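# Stack the black plate onto the white plate

## Task

Set the black plate down on top of the white plate so that no part of it sticks out past the white plate's rim, and have it stay there by itself without the robot supporting it; finish by switching suction off and moving the tool away.

## Robot and tools

ROBOT. One arm with seven joints (waist, shoulder, upper arm roll, elbow, forearm roll, wrist pitch, wrist roll) ending in a suction-cup tool. There is no gripper, only the cup. The controlled point is the cup point: the middle of the cup rim (29 mm wide) when nothing touches it. The cup opens along the cup point's own +z axis. About 7 cm behind the rim the tool widens, reaching up to roughly 8 cm sideways, so keep that part away from plates and the table.

FRAMES. Results report the cup point in the scene frame: origin on the table surface under the arm base, +z up, +y to the left when facing along +x. Positions are in metres, orientation as a quaternion w,x,y,z. The reported position can be a little off, more so at long reach. Motion commands, however, are offsets in the cup point's own axes, so when the cup points down, +dz moves it downward toward the table.

execute_actions(actions). actions is a list of actions run one after another. Each action is a list of up to 15 rows; each row lasts one control step (1/30 s) and a short list repeats its final row until 15 steps are used, so one action is 0.5 s. A row holds 7 numbers, each in [-1, 1]: dx, dy, dz, rx, ry, rz, suction. dx..rz are an offset of the target pose from where the cup point was measured at the start of that action (for the first action of a call, the last pose reported in the scene), expressed in the cup point's axes. Every row is measured from that same starting pose, not added onto the row before. Scale: 1.0 equals 0.6 m of travel or 180 degrees; rx, ry, rz form one rotation vector. An empty list just returns the current state and images.

Suction value: +1 asks for full vacuum (about 55 kPa below ambient); a smaller positive number requests that share of it; 0.05 or less switches it off. The setting persists until changed.

Per-step limit: each step the commanded pose is trimmed to within 70 mm and 16 degrees of the measured pose, and position wins over orientation if both can't be met. After an action the arm only continues to the last trimmed pose, so large offsets need more actions. The elbow never fully straightens.

move(target, speed, blocking). target is one 7-number row as above: an offset, in cup-point axes and the same scale, from the pose in the latest result that reported one, plus the suction value, which is applied at the start. The cup travels a straight path lasting 0.5 to 10 s (cut off at 10 s) and rotates the short way. speed is in m/s, 0.002 to 0.5 (default 0.25); rotation is capped at twice that in rad/s. The path ignores obstacles and the real cup may lag, wander or overshoot speed, especially near full reach. Faster contact hits harder, and aiming further past a contact presses harder. With blocking=false the result comes after 0.5 s while the arm keeps going; other moves and actions are refused until a result shows the move ended, so use wait or stop.

wait(seconds): 0 to 10; lets time pass holding the last command, ending early if a move finishes. stop(): brakes a running move (needs stopping distance); suction is unaffected. zoom_image(camera, region): camera is cam_high, cam_low or cam_wrist; region is [x0, y0, x1, y1] pixels, top-left origin, no larger than 504 by 504. finished_scene(scene): pass the number of the current scene; irreversible, and the goal must already hold steadily.

RESULTS. Each call returns state plus images from cam_high (672x504), cam_low (672x504) and cam_wrist (616x616, fisheye, mounted on the tool). Calibration lines give intrinsics and world-to-camera transforms; cam_high sits near (0.65, -0.19, 0.86) and cam_low near (0.83, 1.23, 0.48), both with small possible errors. "Hand target" is the pose the controller is currently steering to. suction_measured is the vacuum actually reached: near 0 means no seal; a good seal settles up to 0.15 below the request and can dip 0.04 between pump cycles; leaks lower it. part_present switches to 1 at 0.50 and back to 0 under 0.45. "pose unreachable" means the clearance check (which treats the mounting block as arm) altered or blocked the command. The move line reports done, off_target, moving, held or fault, the remaining distance, and limits: paced means the sent pose was trimmed, held means some steps were blocked (afterwards the arm may speed up sharply). MOTOR HOT warns at 60 °C; at 75 °C an OVER-TEMPERATURE FAULT lets the arm sag.

HANDLING. To pick up, turn suction on and press the rim flat onto a smooth area of the plate so it contacts all round; edges, holes or seams under the rim leak. Under vacuum the cup shortens, so the object sits up to about 10 mm nearer the tool, and vacuum alone can lift a resting object. To release, lower until the plate rests on the white plate, set suction off, then lift at least 15 mm before the cup is clear. If the cup seals onto the table it pins the tool; switch suction off.

AVOID. Contact torque at a joint's load limit (46.9 N m for the first four joints, 29.5 N m for the wrist joints) halts the arm for 10 s and drops the rest of the call. Do not slam, drag hard, drop the plate, or push anything off the table, which fails the task. Holding loads heats motors, so don't hang onto the plate longer than needed. Loose objects may occasionally get nudged by outside pushes; recheck positions before releasing.

Each tool is called after "Request:" as name(argument=value, ...), one argument or row to a line, values as JSON.

## Session

Request:
execute_actions(
  actions=[],
)

Scene clock: 0.00 s.
end_effector_position=(+0.4518, -0.0063, +0.2200) suction_measured=0.01 part_present=0 end_effector_quat_wxyz=(-0.003, +0.002, +1.000, +0.007)
Joint positions: [-0.056  0.432  0.001  1.655  0.     1.055  3.089]
Joint velocities: [-0.    -0.001 -0.    -0.    -0.    -0.001  0.   ]
Motor temperatures (°C, as the motors report them): [30 28 28 28 39 42 37]
Hand target: +0.452, -0.006, +0.220; -0.003, +0.002, +1.000, +0.007

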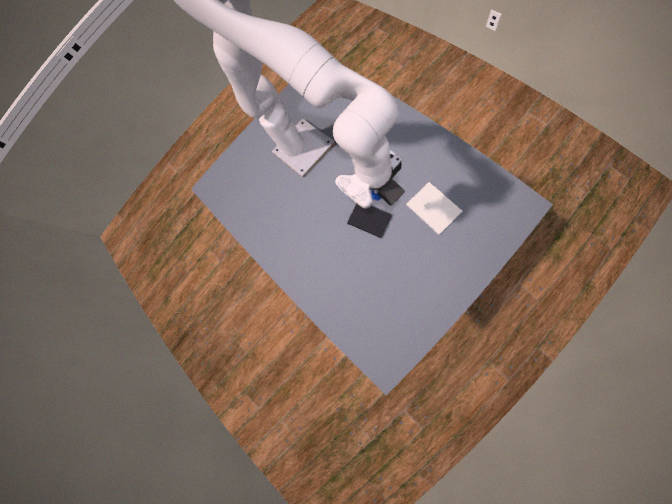

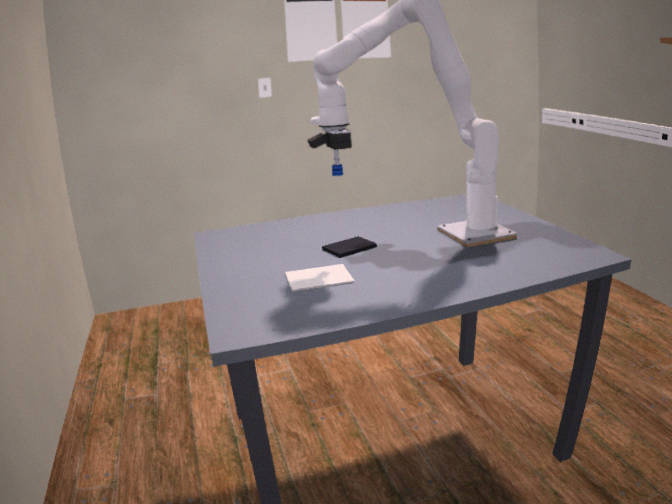

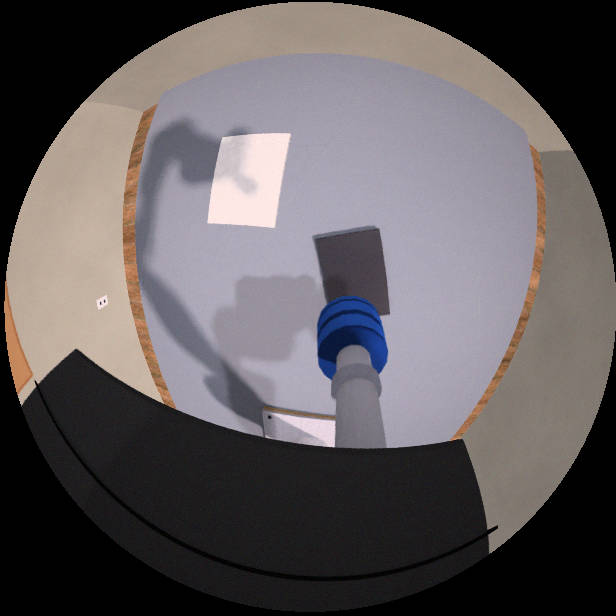

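Request:
zoom_image(
  camera="cam_wrist",
  region=[180, 110, 420, 350],
)

Request:
zoom_image(
  camera="cam_high",
  region=[330, 160, 490, 260],
)

Request:
zoom_image(
  camera="cam_low",
  region=[270, 220, 400, 300],
)

Region (180, 110, 420, 350) of cam_wrist's 616x616 image, scaled by 2.100, with more detail than that image has.

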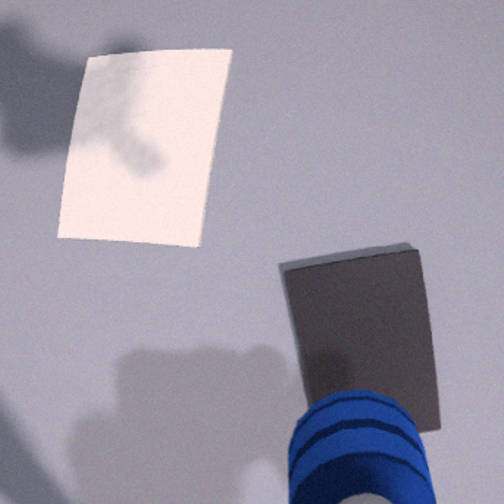

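Region (330, 160, 490, 260) of cam_high's 672x504 image, scaled by 3.150, with more detail than that image has; it fills the top 315 rows of this view, and the rest is white.

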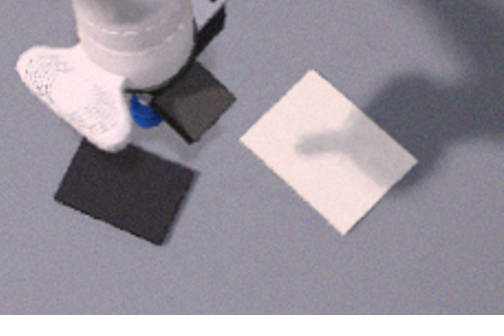

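Region (270, 220, 400, 300) of cam_low's 672x504 image, scaled by 3.877, with more detail than that image has; it fills the top 310 rows of this view, and the rest is white.

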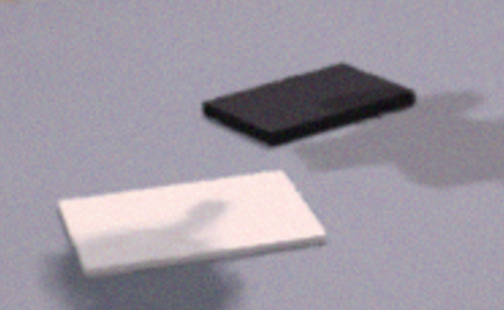

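Request:
move(
  target=[0.036,-0.042,0.25,0,0,0,0],
)

Scene clock: 24.63 s.
end_effector_position=(+0.4293, -0.0291, +0.0698) suction_measured=0.01 part_present=0 end_effector_quat_wxyz=(-0.003, +0.002, +1.000, +0.007)
Joint positions: [ 0.001  0.642 -0.002  1.902  0.003  0.597  3.142]
Joint velocities: [ 0.001  0.005  0.001  0.    -0.001 -0.001  0.001]
Motor temperatures (°C, as the motors report them): [30 28 28 28 39 42 37]
Hand target: +0.429, -0.029, +0.070; -0.003, +0.002, +1.000, +0.007
Off the commanded pose: 0.000 m, 0 deg.
move: done
camera_calibration (this result's frames):
cam_wrist: T_world_to_cam=[[0.081241, -0.988151, -0.130221, -0.0386139], [-0.921798, -0.124182, 0.367244, 0.380404], [-0.379063, 0.0902017, -0.920964, 0.330234], [0, 0, 0, 1]] pos_world=[0.478972, -0.0207048, 0.159404]

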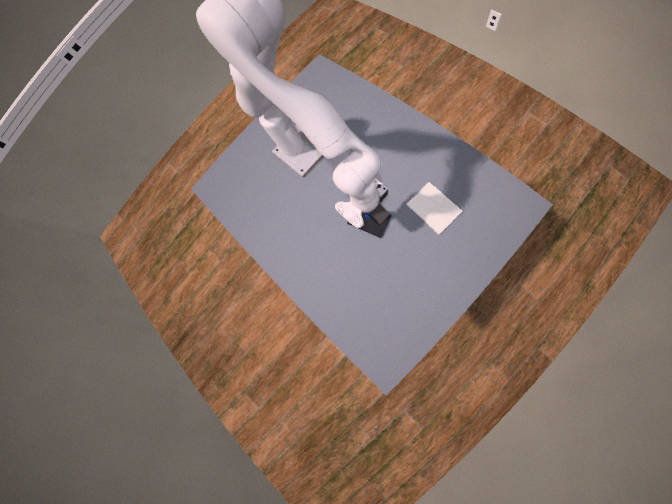

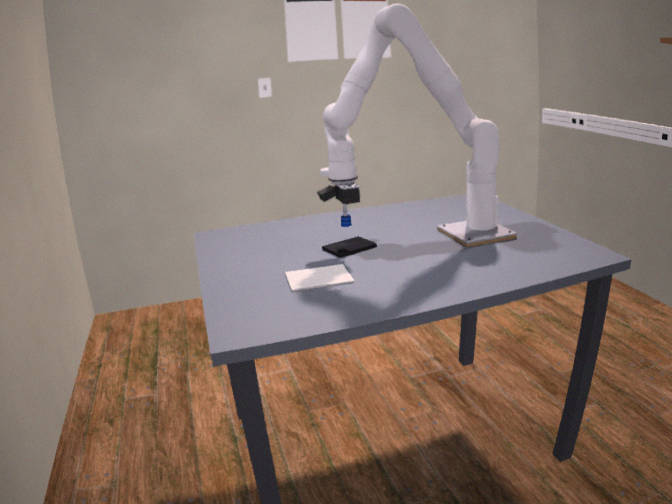

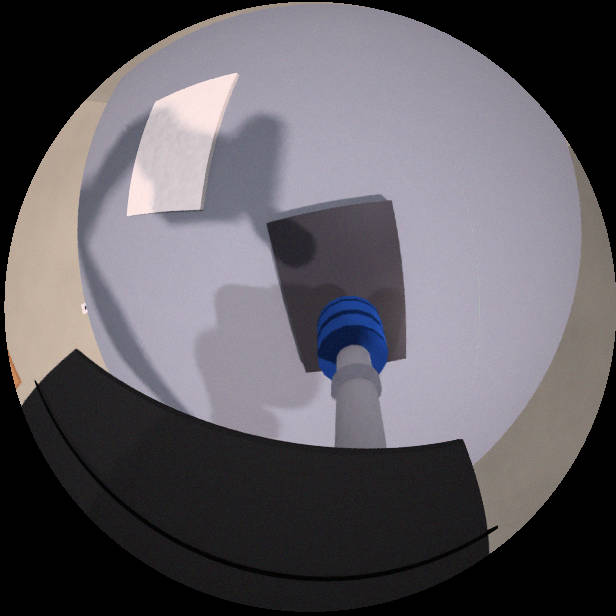

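Request:
move(
  target=[0,0,0.1,0,0,0,1],
  speed=0.05,
)

Scene clock: 27.27 s.
end_effector_position=(+0.4289, -0.0283, +0.0097) suction_measured=0.33 part_present=0 end_effector_quat_wxyz=(-0.003, +0.002, +1.000, +0.007)
Joint positions: [ 0.002  0.774 -0.003  1.924  0.006  0.443  3.14 ]
Joint velocities: [-0.     0.006 -0.001 -0.001 -0.    -0.002  0.001]
Motor temperatures (°C, as the motors report them): [30 28 28 28 39 42 37]
Hand target: +0.429, -0.028, +0.010; -0.003, +0.002, +1.000, +0.007
Off the commanded pose: 0.000 m, 0 deg.
move: done
camera_calibration (this result's frames):
cam_wrist: T_world_to_cam=[[0.0812784, -0.988149, -0.130217, -0.0455589], [-0.92169, -0.12424, 0.367495, 0.402122], [-0.379317, 0.0901499, -0.920864, 0.274749], [0, 0, 0, 1]] pos_world=[0.478552, -0.0198281, 0.0992966]

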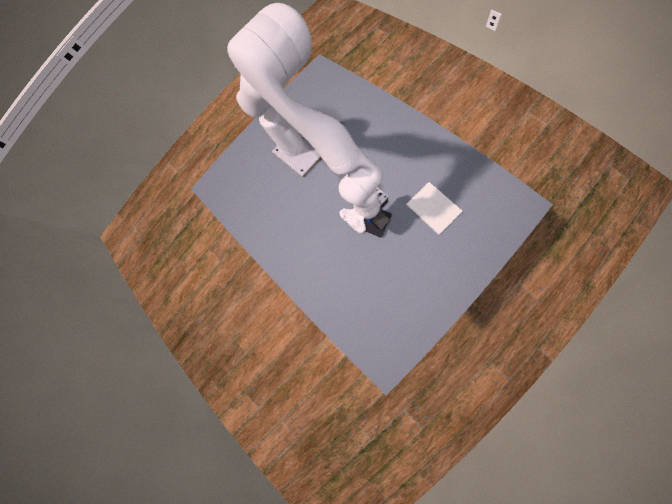

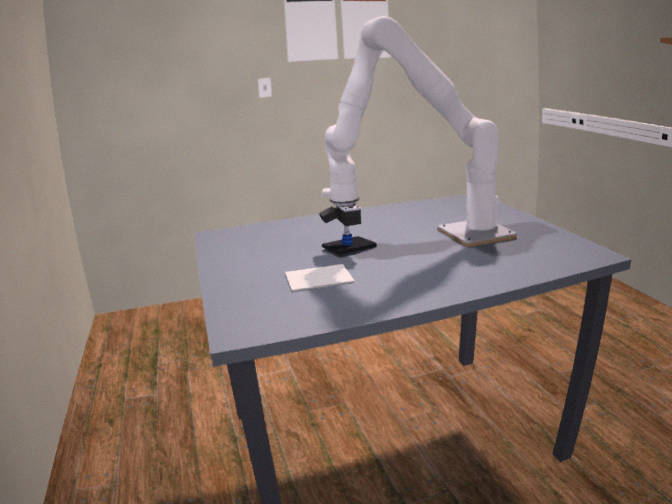

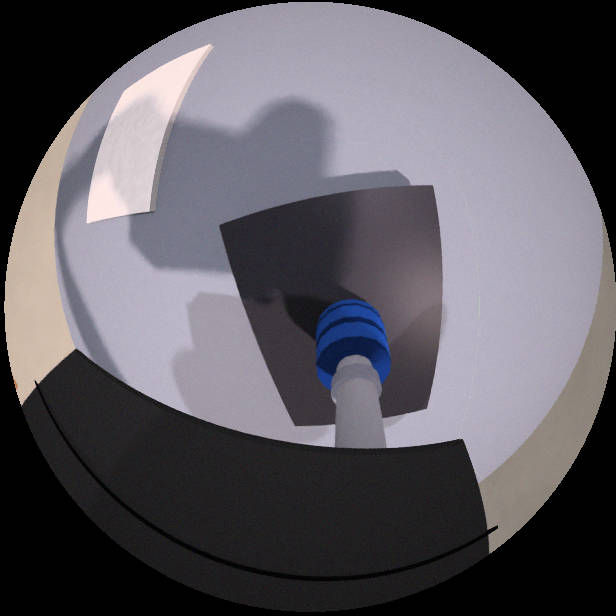

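Request:
wait(
  seconds=0.7,
)

Request:
move(
  target=[0,0,-0.06,0,0,0,1],
  speed=0.1,
)

Request:
move(
  target=[-0.226,0.281,0,0,0,0.117,1],
)

Scene clock: 29.73 s.
end_effector_position=(+0.4290, -0.0283, +0.0097) suction_measured=0.99 part_present=1 end_effector_quat_wxyz=(-0.003, +0.002, +1.000, +0.007)
Joint positions: [ 0.002  0.774 -0.003  1.924  0.006  0.443  3.14 ]
Joint velocities: [-0.     0.002  0.     0.     0.    -0.    -0.   ]
Motor temperatures (°C, as the motors report them): [30 28 28 28 39 42 37]
Hand target: +0.429, -0.028, +0.010; -0.003, +0.002, +1.000, +0.007
Off the commanded pose: 0.000 m, 0 deg.
wait: 0.70 s; at rest from the start
camera_calibration (this result's frames):
cam_wrist: T_world_to_cam=[[0.0813104, -0.988149, -0.130189, -0.0455828], [-0.921796, -0.124233, 0.36723, 0.402292], [-0.379052, 0.0901482, -0.920974, 0.274705], [0, 0, 0, 1]] pos_world=[0.478666, -0.0198288, 0.0993282]

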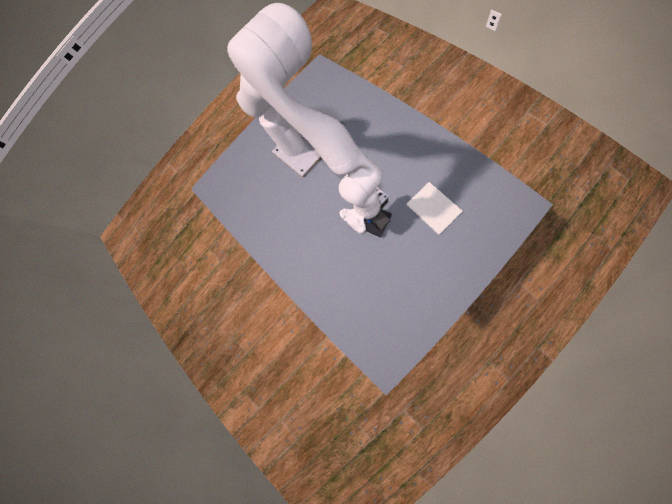

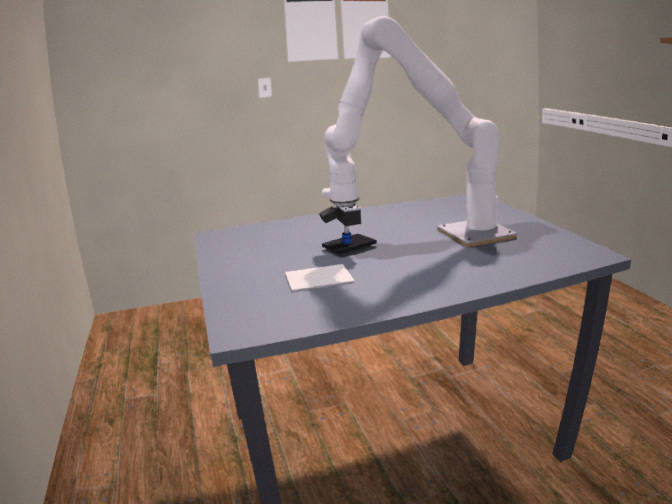

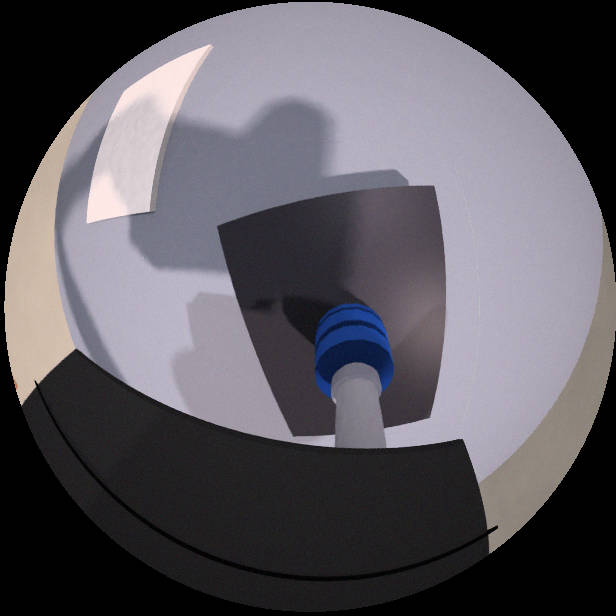

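Scene clock: 30.57 s.
end_effector_position=(+0.4291, -0.0288, +0.0456) suction_measured=0.99 part_present=1 end_effector_quat_wxyz=(-0.003, +0.002, +1.000, +0.007)
Joint positions: [ 0.002  0.694 -0.002  1.914  0.004  0.533  3.141]
Joint velocities: [-0.    -0.003  0.    -0.    -0.002  0.     0.   ]
Motor temperatures (°C, as the motors report them): [30 28 28 28 39 42 37]
Hand target: +0.429, -0.029, +0.046; -0.003, +0.002, +1.000, +0.007
Off the commanded pose: 0.000 m, 0 deg.
move: done
camera_calibration (this result's frames):
cam_wrist: T_world_to_cam=[[0.0812197, -0.98815, -0.130241, -0.0413979], [-0.921665, -0.124202, 0.36757, 0.389087], [-0.37939, 0.090185, -0.920831, 0.30793], [0, 0, 0, 1]] pos_world=[0.478796, -0.0203527, 0.135143]

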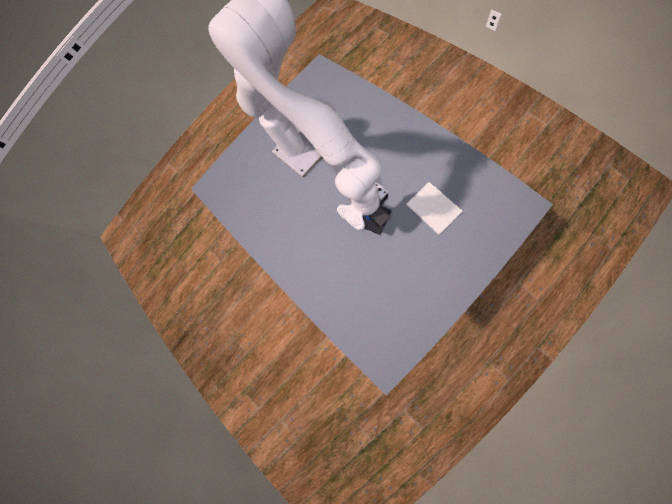

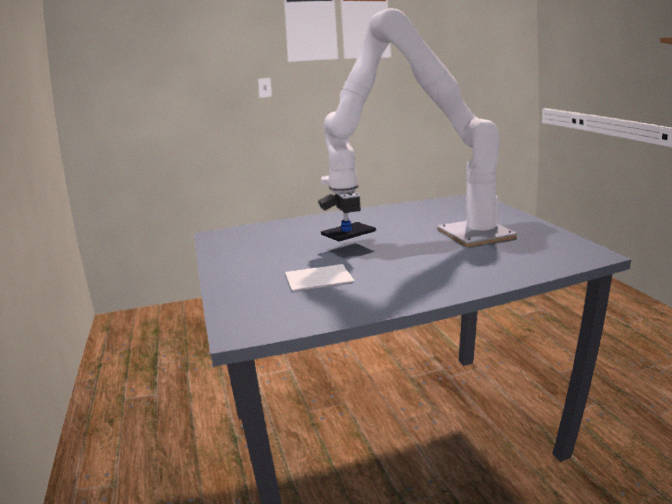

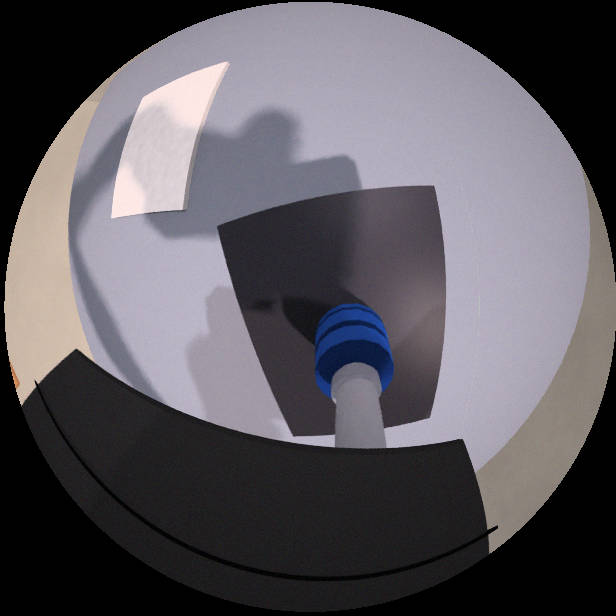

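Scene clock: 31.97 s.
end_effector_position=(+0.5659, +0.1389, +0.0479) suction_measured=0.99 part_present=1 end_effector_quat_wxyz=(-0.004, +0.185, +0.983, +0.007)
Joint positions: [-0.352  0.934  0.115  1.325 -0.118  0.888  2.568]
Joint velocities: [-0.004  0.014 -0.    -0.011  0.001  0.01  -0.003]
Motor temperatures (°C, as the motors report them): [30 28 28 28 39 42 37]
Hand target: +0.566, +0.139, +0.047; -0.004, +0.185, +0.983, +0.006
Off the commanded pose: 0.001 m, 0 deg.
move: done
camera_calibration (this result's frames):
cam_wrist: T_world_to_cam=[[-0.27995, -0.951385, -0.128433, 0.312702], [-0.903139, 0.215633, 0.371272, 0.477245], [-0.325528, 0.219931, -0.919599, 0.298304], [0, 0, 0, 1]] pos_world=[0.615666, 0.128984, 0.137294]

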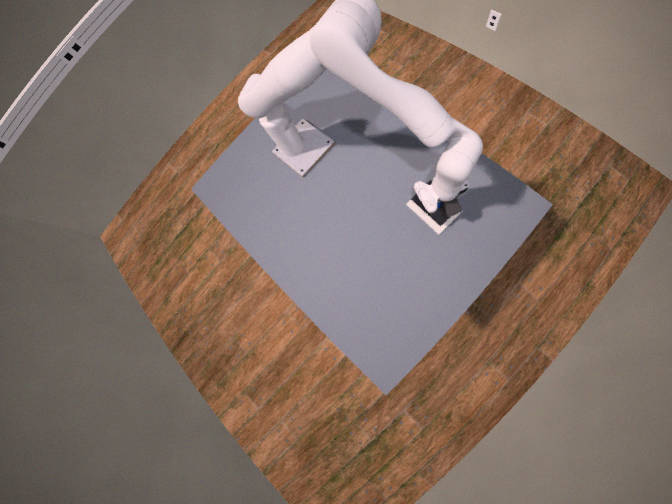

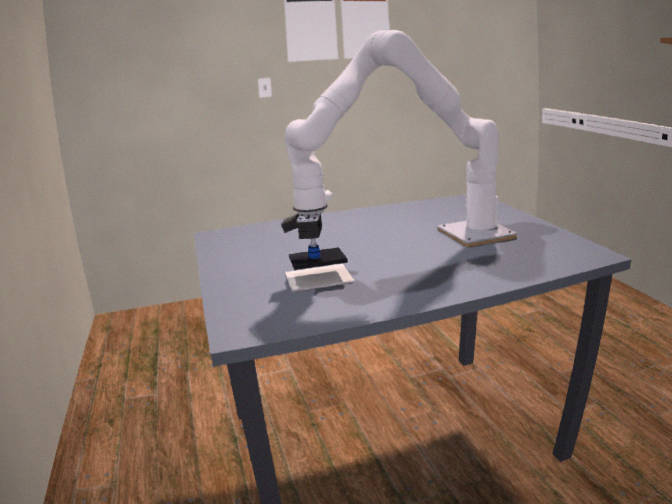

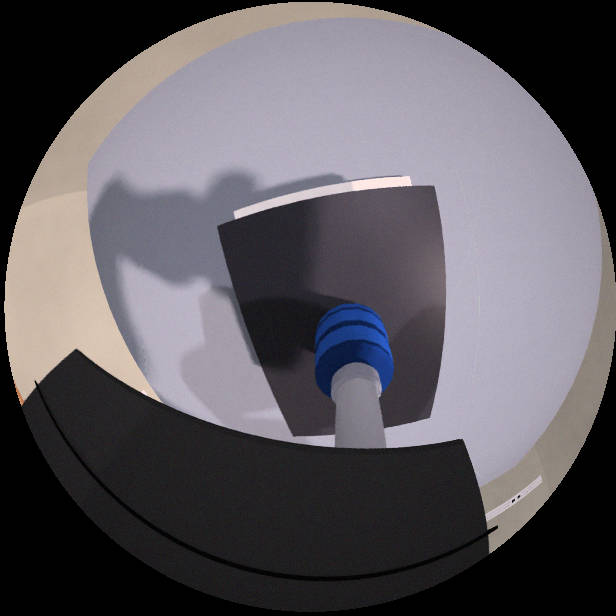

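Request:
move(
  target=[0,0.004,0.05,0,0,0,1],
  speed=0.05,
)

Request:
zoom_image(
  camera="cam_low",
  region=[270, 230, 370, 300],
)

Scene clock: 35.47 s.
end_effector_position=(+0.5667, +0.1416, +0.0182) suction_measured=0.99 part_present=1 end_effector_quat_wxyz=(-0.004, +0.185, +0.983, +0.007)
Joint positions: [-0.353  0.984  0.11   1.327 -0.123  0.836  2.568]
Joint velocities: [ 0.     0.006  0.001 -0.    -0.    -0.002 -0.   ]
Motor temperatures (°C, as the motors report them): [30 28 28 28 39 42 37]
Hand target: +0.567, +0.142, +0.018; -0.004, +0.185, +0.983, +0.007
Off the commanded pose: 0.000 m, 0 deg.
move: done
camera_calibration (this result's frames):
cam_wrist: T_world_to_cam=[[-0.279878, -0.951385, -0.128588, 0.311652], [-0.903234, 0.215557, 0.371085, 0.488496], [-0.325327, 0.220004, -0.919653, 0.270475], [0, 0, 0, 1]] pos_world=[0.616444, 0.131696, 0.107544]

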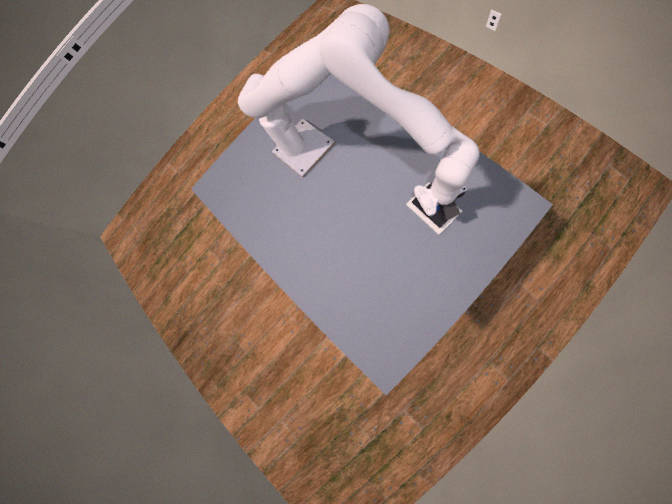

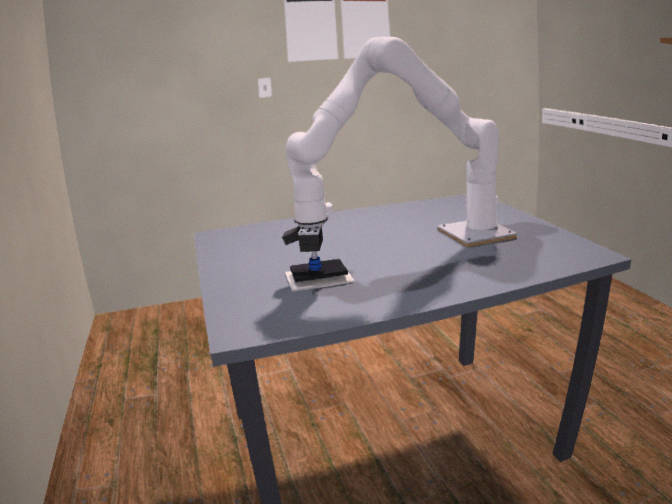

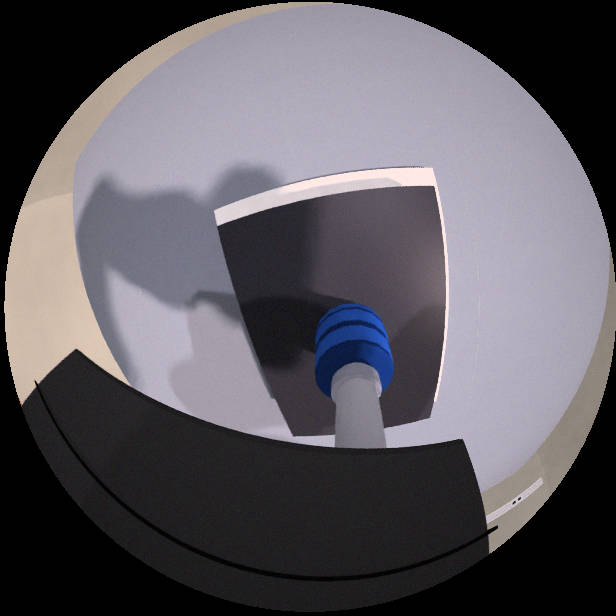

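Region (270, 230, 370, 300) of cam_low's 672x504 image, scaled by 5.040, with more detail than that image has; it fills the top 353 rows of this view, and the rest is white.

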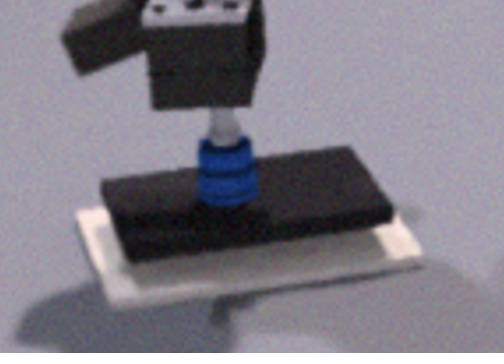

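Alignment looks centred; lowering the remaining gap.

Request:
move(
  target=[0,0,0.015,0,0,0,1],
  speed=0.03,
)

Request:
zoom_image(
  camera="cam_low",
  region=[270, 230, 370, 300],
)

Scene clock: 38.10 s.
end_effector_position=(+0.5667, +0.1418, +0.0093) suction_measured=0.99 part_present=1 end_effector_quat_wxyz=(-0.004, +0.185, +0.983, +0.007)
Joint positions: [-0.352  0.998  0.108  1.328 -0.124  0.82   2.569]
Joint velocities: [ 0.     0.004 -0.     0.    -0.002 -0.001 -0.   ]
Motor temperatures (°C, as the motors report them): [30 28 28 28 39 42 37]
Hand target: +0.567, +0.142, +0.009; -0.004, +0.185, +0.983, +0.007
Off the commanded pose: 0.000 m, 0 deg.
move: done
camera_calibration (this result's frames):
cam_wrist: T_world_to_cam=[[-0.279839, -0.951386, -0.128668, 0.310642], [-0.903284, 0.215517, 0.370986, 0.491773], [-0.325221, 0.22004, -0.919681, 0.262236], [0, 0, 0, 1]] pos_world=[0.616425, 0.131852, 0.0987025]

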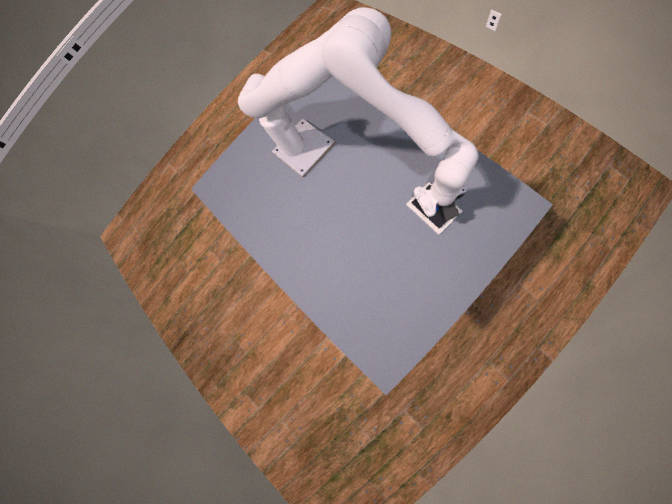

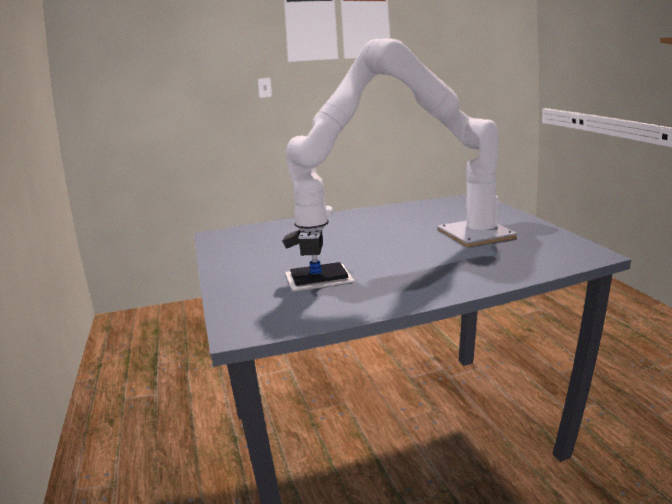

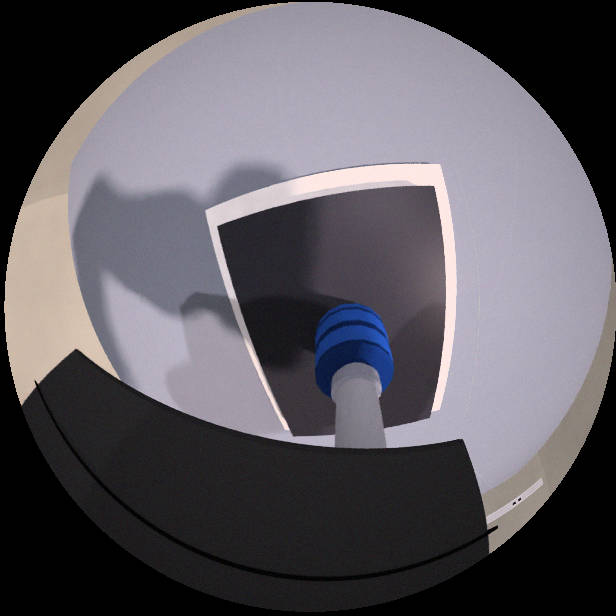

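Region (270, 230, 370, 300) of cam_low's 672x504 image, scaled by 5.040, with more detail than that image has; it fills the top 353 rows of this view, and the rest is white.

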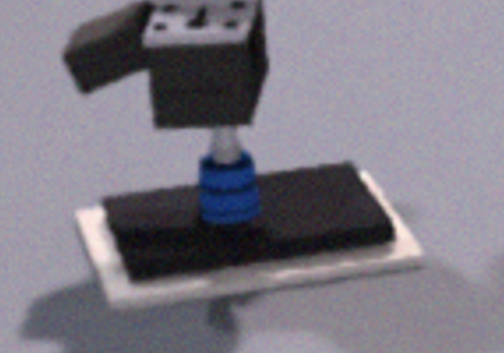

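Request:
execute_actions(
  actions=[
    [[0,0,0.004,0,0,0,1]],
    [[0,0,0,0,0,0,0]],
  ],
)

Request:
move(
  target=[0,0,-0.25,0,0,0,0],
)

Scene clock: 41.37 s.
end_effector_position=(+0.5682, +0.1422, +0.0096) suction_measured=0.01 part_present=0 end_effector_quat_wxyz=(-0.002, +0.185, +0.983, +0.008)
Joint positions: [-0.352  0.998  0.108  1.327 -0.124  0.816  2.569]
Joint velocities: [ 0.    -0.001  0.001  0.001 -0.001  0.     0.   ]
Motor temperatures (°C, as the motors report them): [30 29 28 28 39 42 37]
Hand target: +0.567, +0.142, +0.007; -0.003, +0.185, +0.983, +0.007
Off the commanded pose: 0.003 m, 0 deg.
camera_calibration (this result's frames):
cam_wrist: T_world_to_cam=[[-0.279287, -0.951203, -0.131195, 0.31122], [-0.904894, 0.215025, 0.36733, 0.49395], [-0.321195, 0.221308, -0.920791, 0.260416], [0, 0, 0, 1]] pos_world=[0.617536, 0.132189, 0.0991765]

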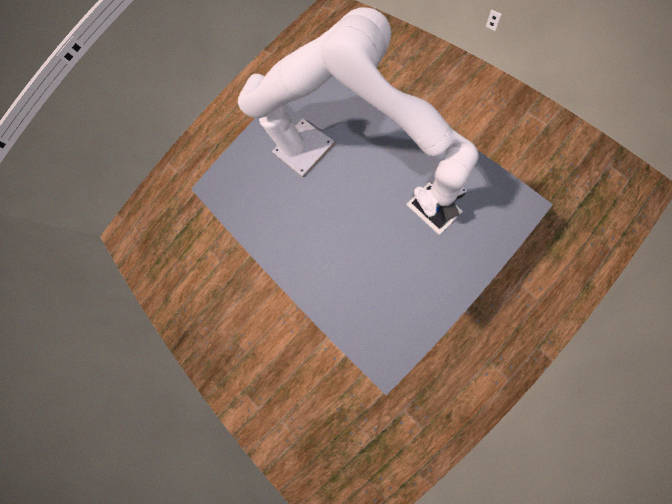

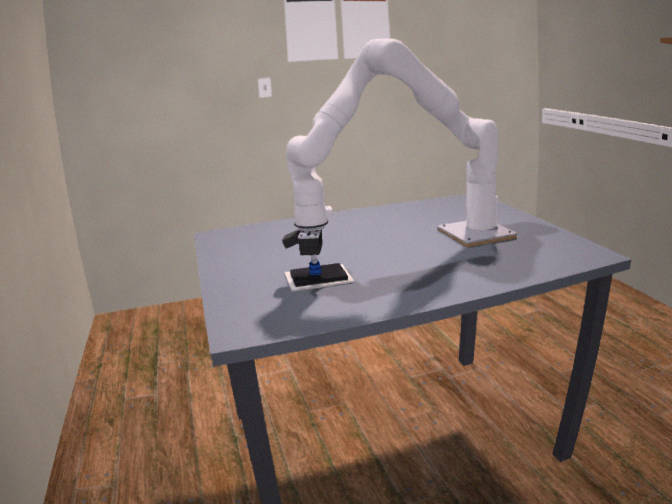

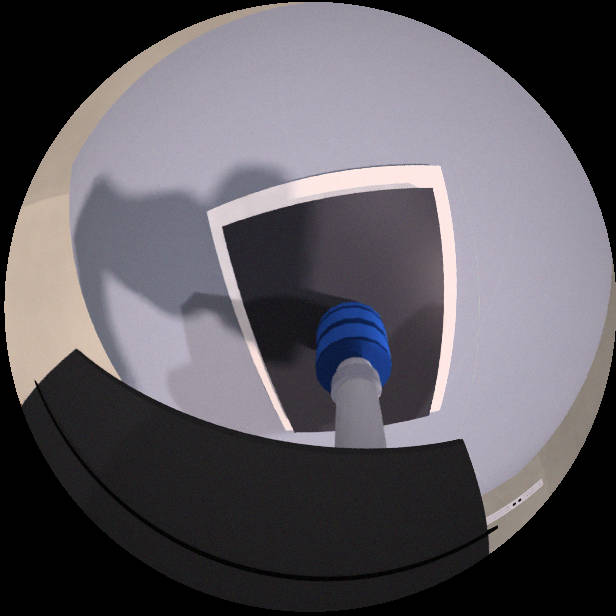

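Scene clock: 42.47 s.
end_effector_position=(+0.5681, +0.1397, +0.1595) suction_measured=0.01 part_present=0 end_effector_quat_wxyz=(-0.002, +0.185, +0.983, +0.008)
Joint positions: [-0.363  0.788  0.133  1.226 -0.104  1.128  2.553]
Joint velocities: [-0.    -0.001 -0.    -0.002 -0.001  0.002  0.001]
Motor temperatures (°C, as the motors report them): [30 29 28 28 39 42 37]
Hand target: +0.568, +0.140, +0.160; -0.001, +0.185, +0.983, +0.008
Off the commanded pose: 0.000 m, 0 deg.
move: done
camera_calibration (this result's frames):
cam_wrist: T_world_to_cam=[[-0.279475, -0.951167, -0.131052, 0.328508], [-0.904799, 0.215224, 0.367447, 0.439232], [-0.321298, 0.221268, -0.920765, 0.39907], [0, 0, 0, 1]] pos_world=[0.617447, 0.129631, 0.249107]

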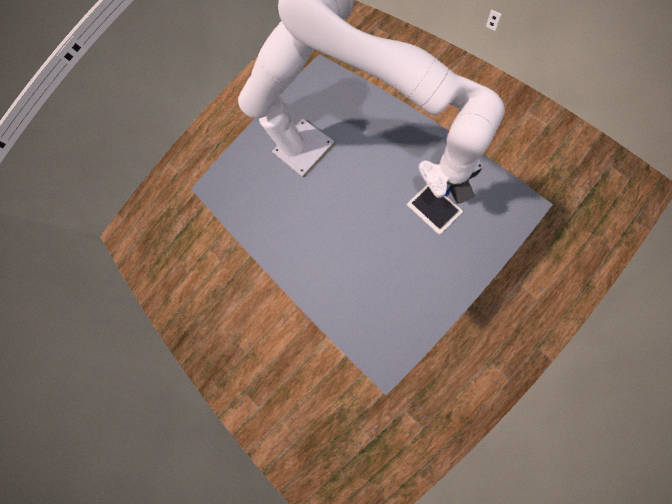

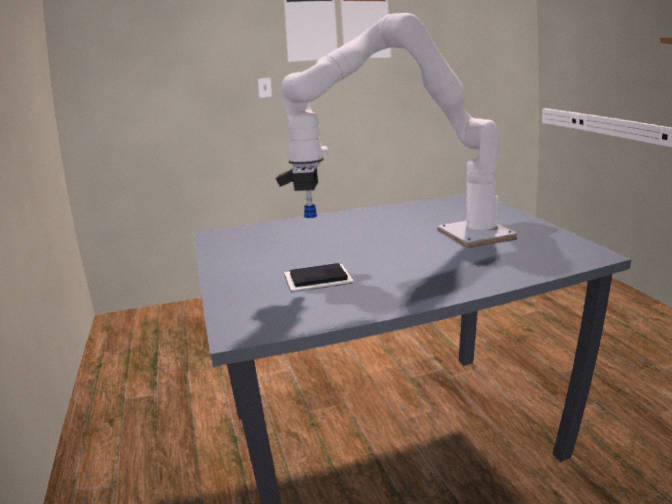

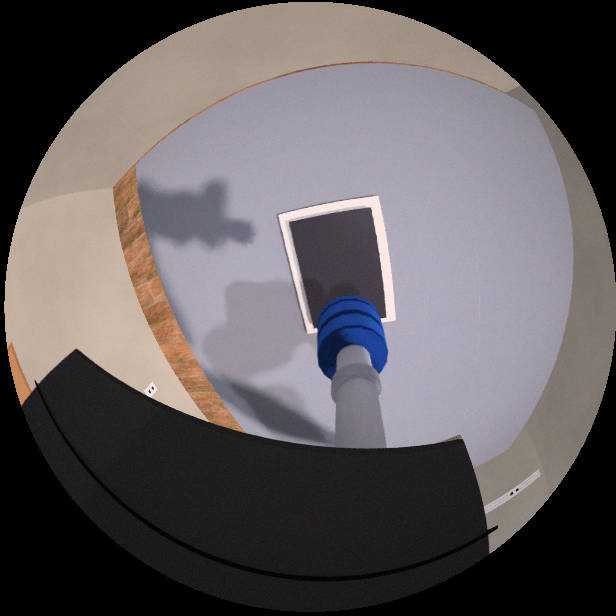

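Request:
finished_scene(
  scene=1,
)

The scene is finished: the task was done.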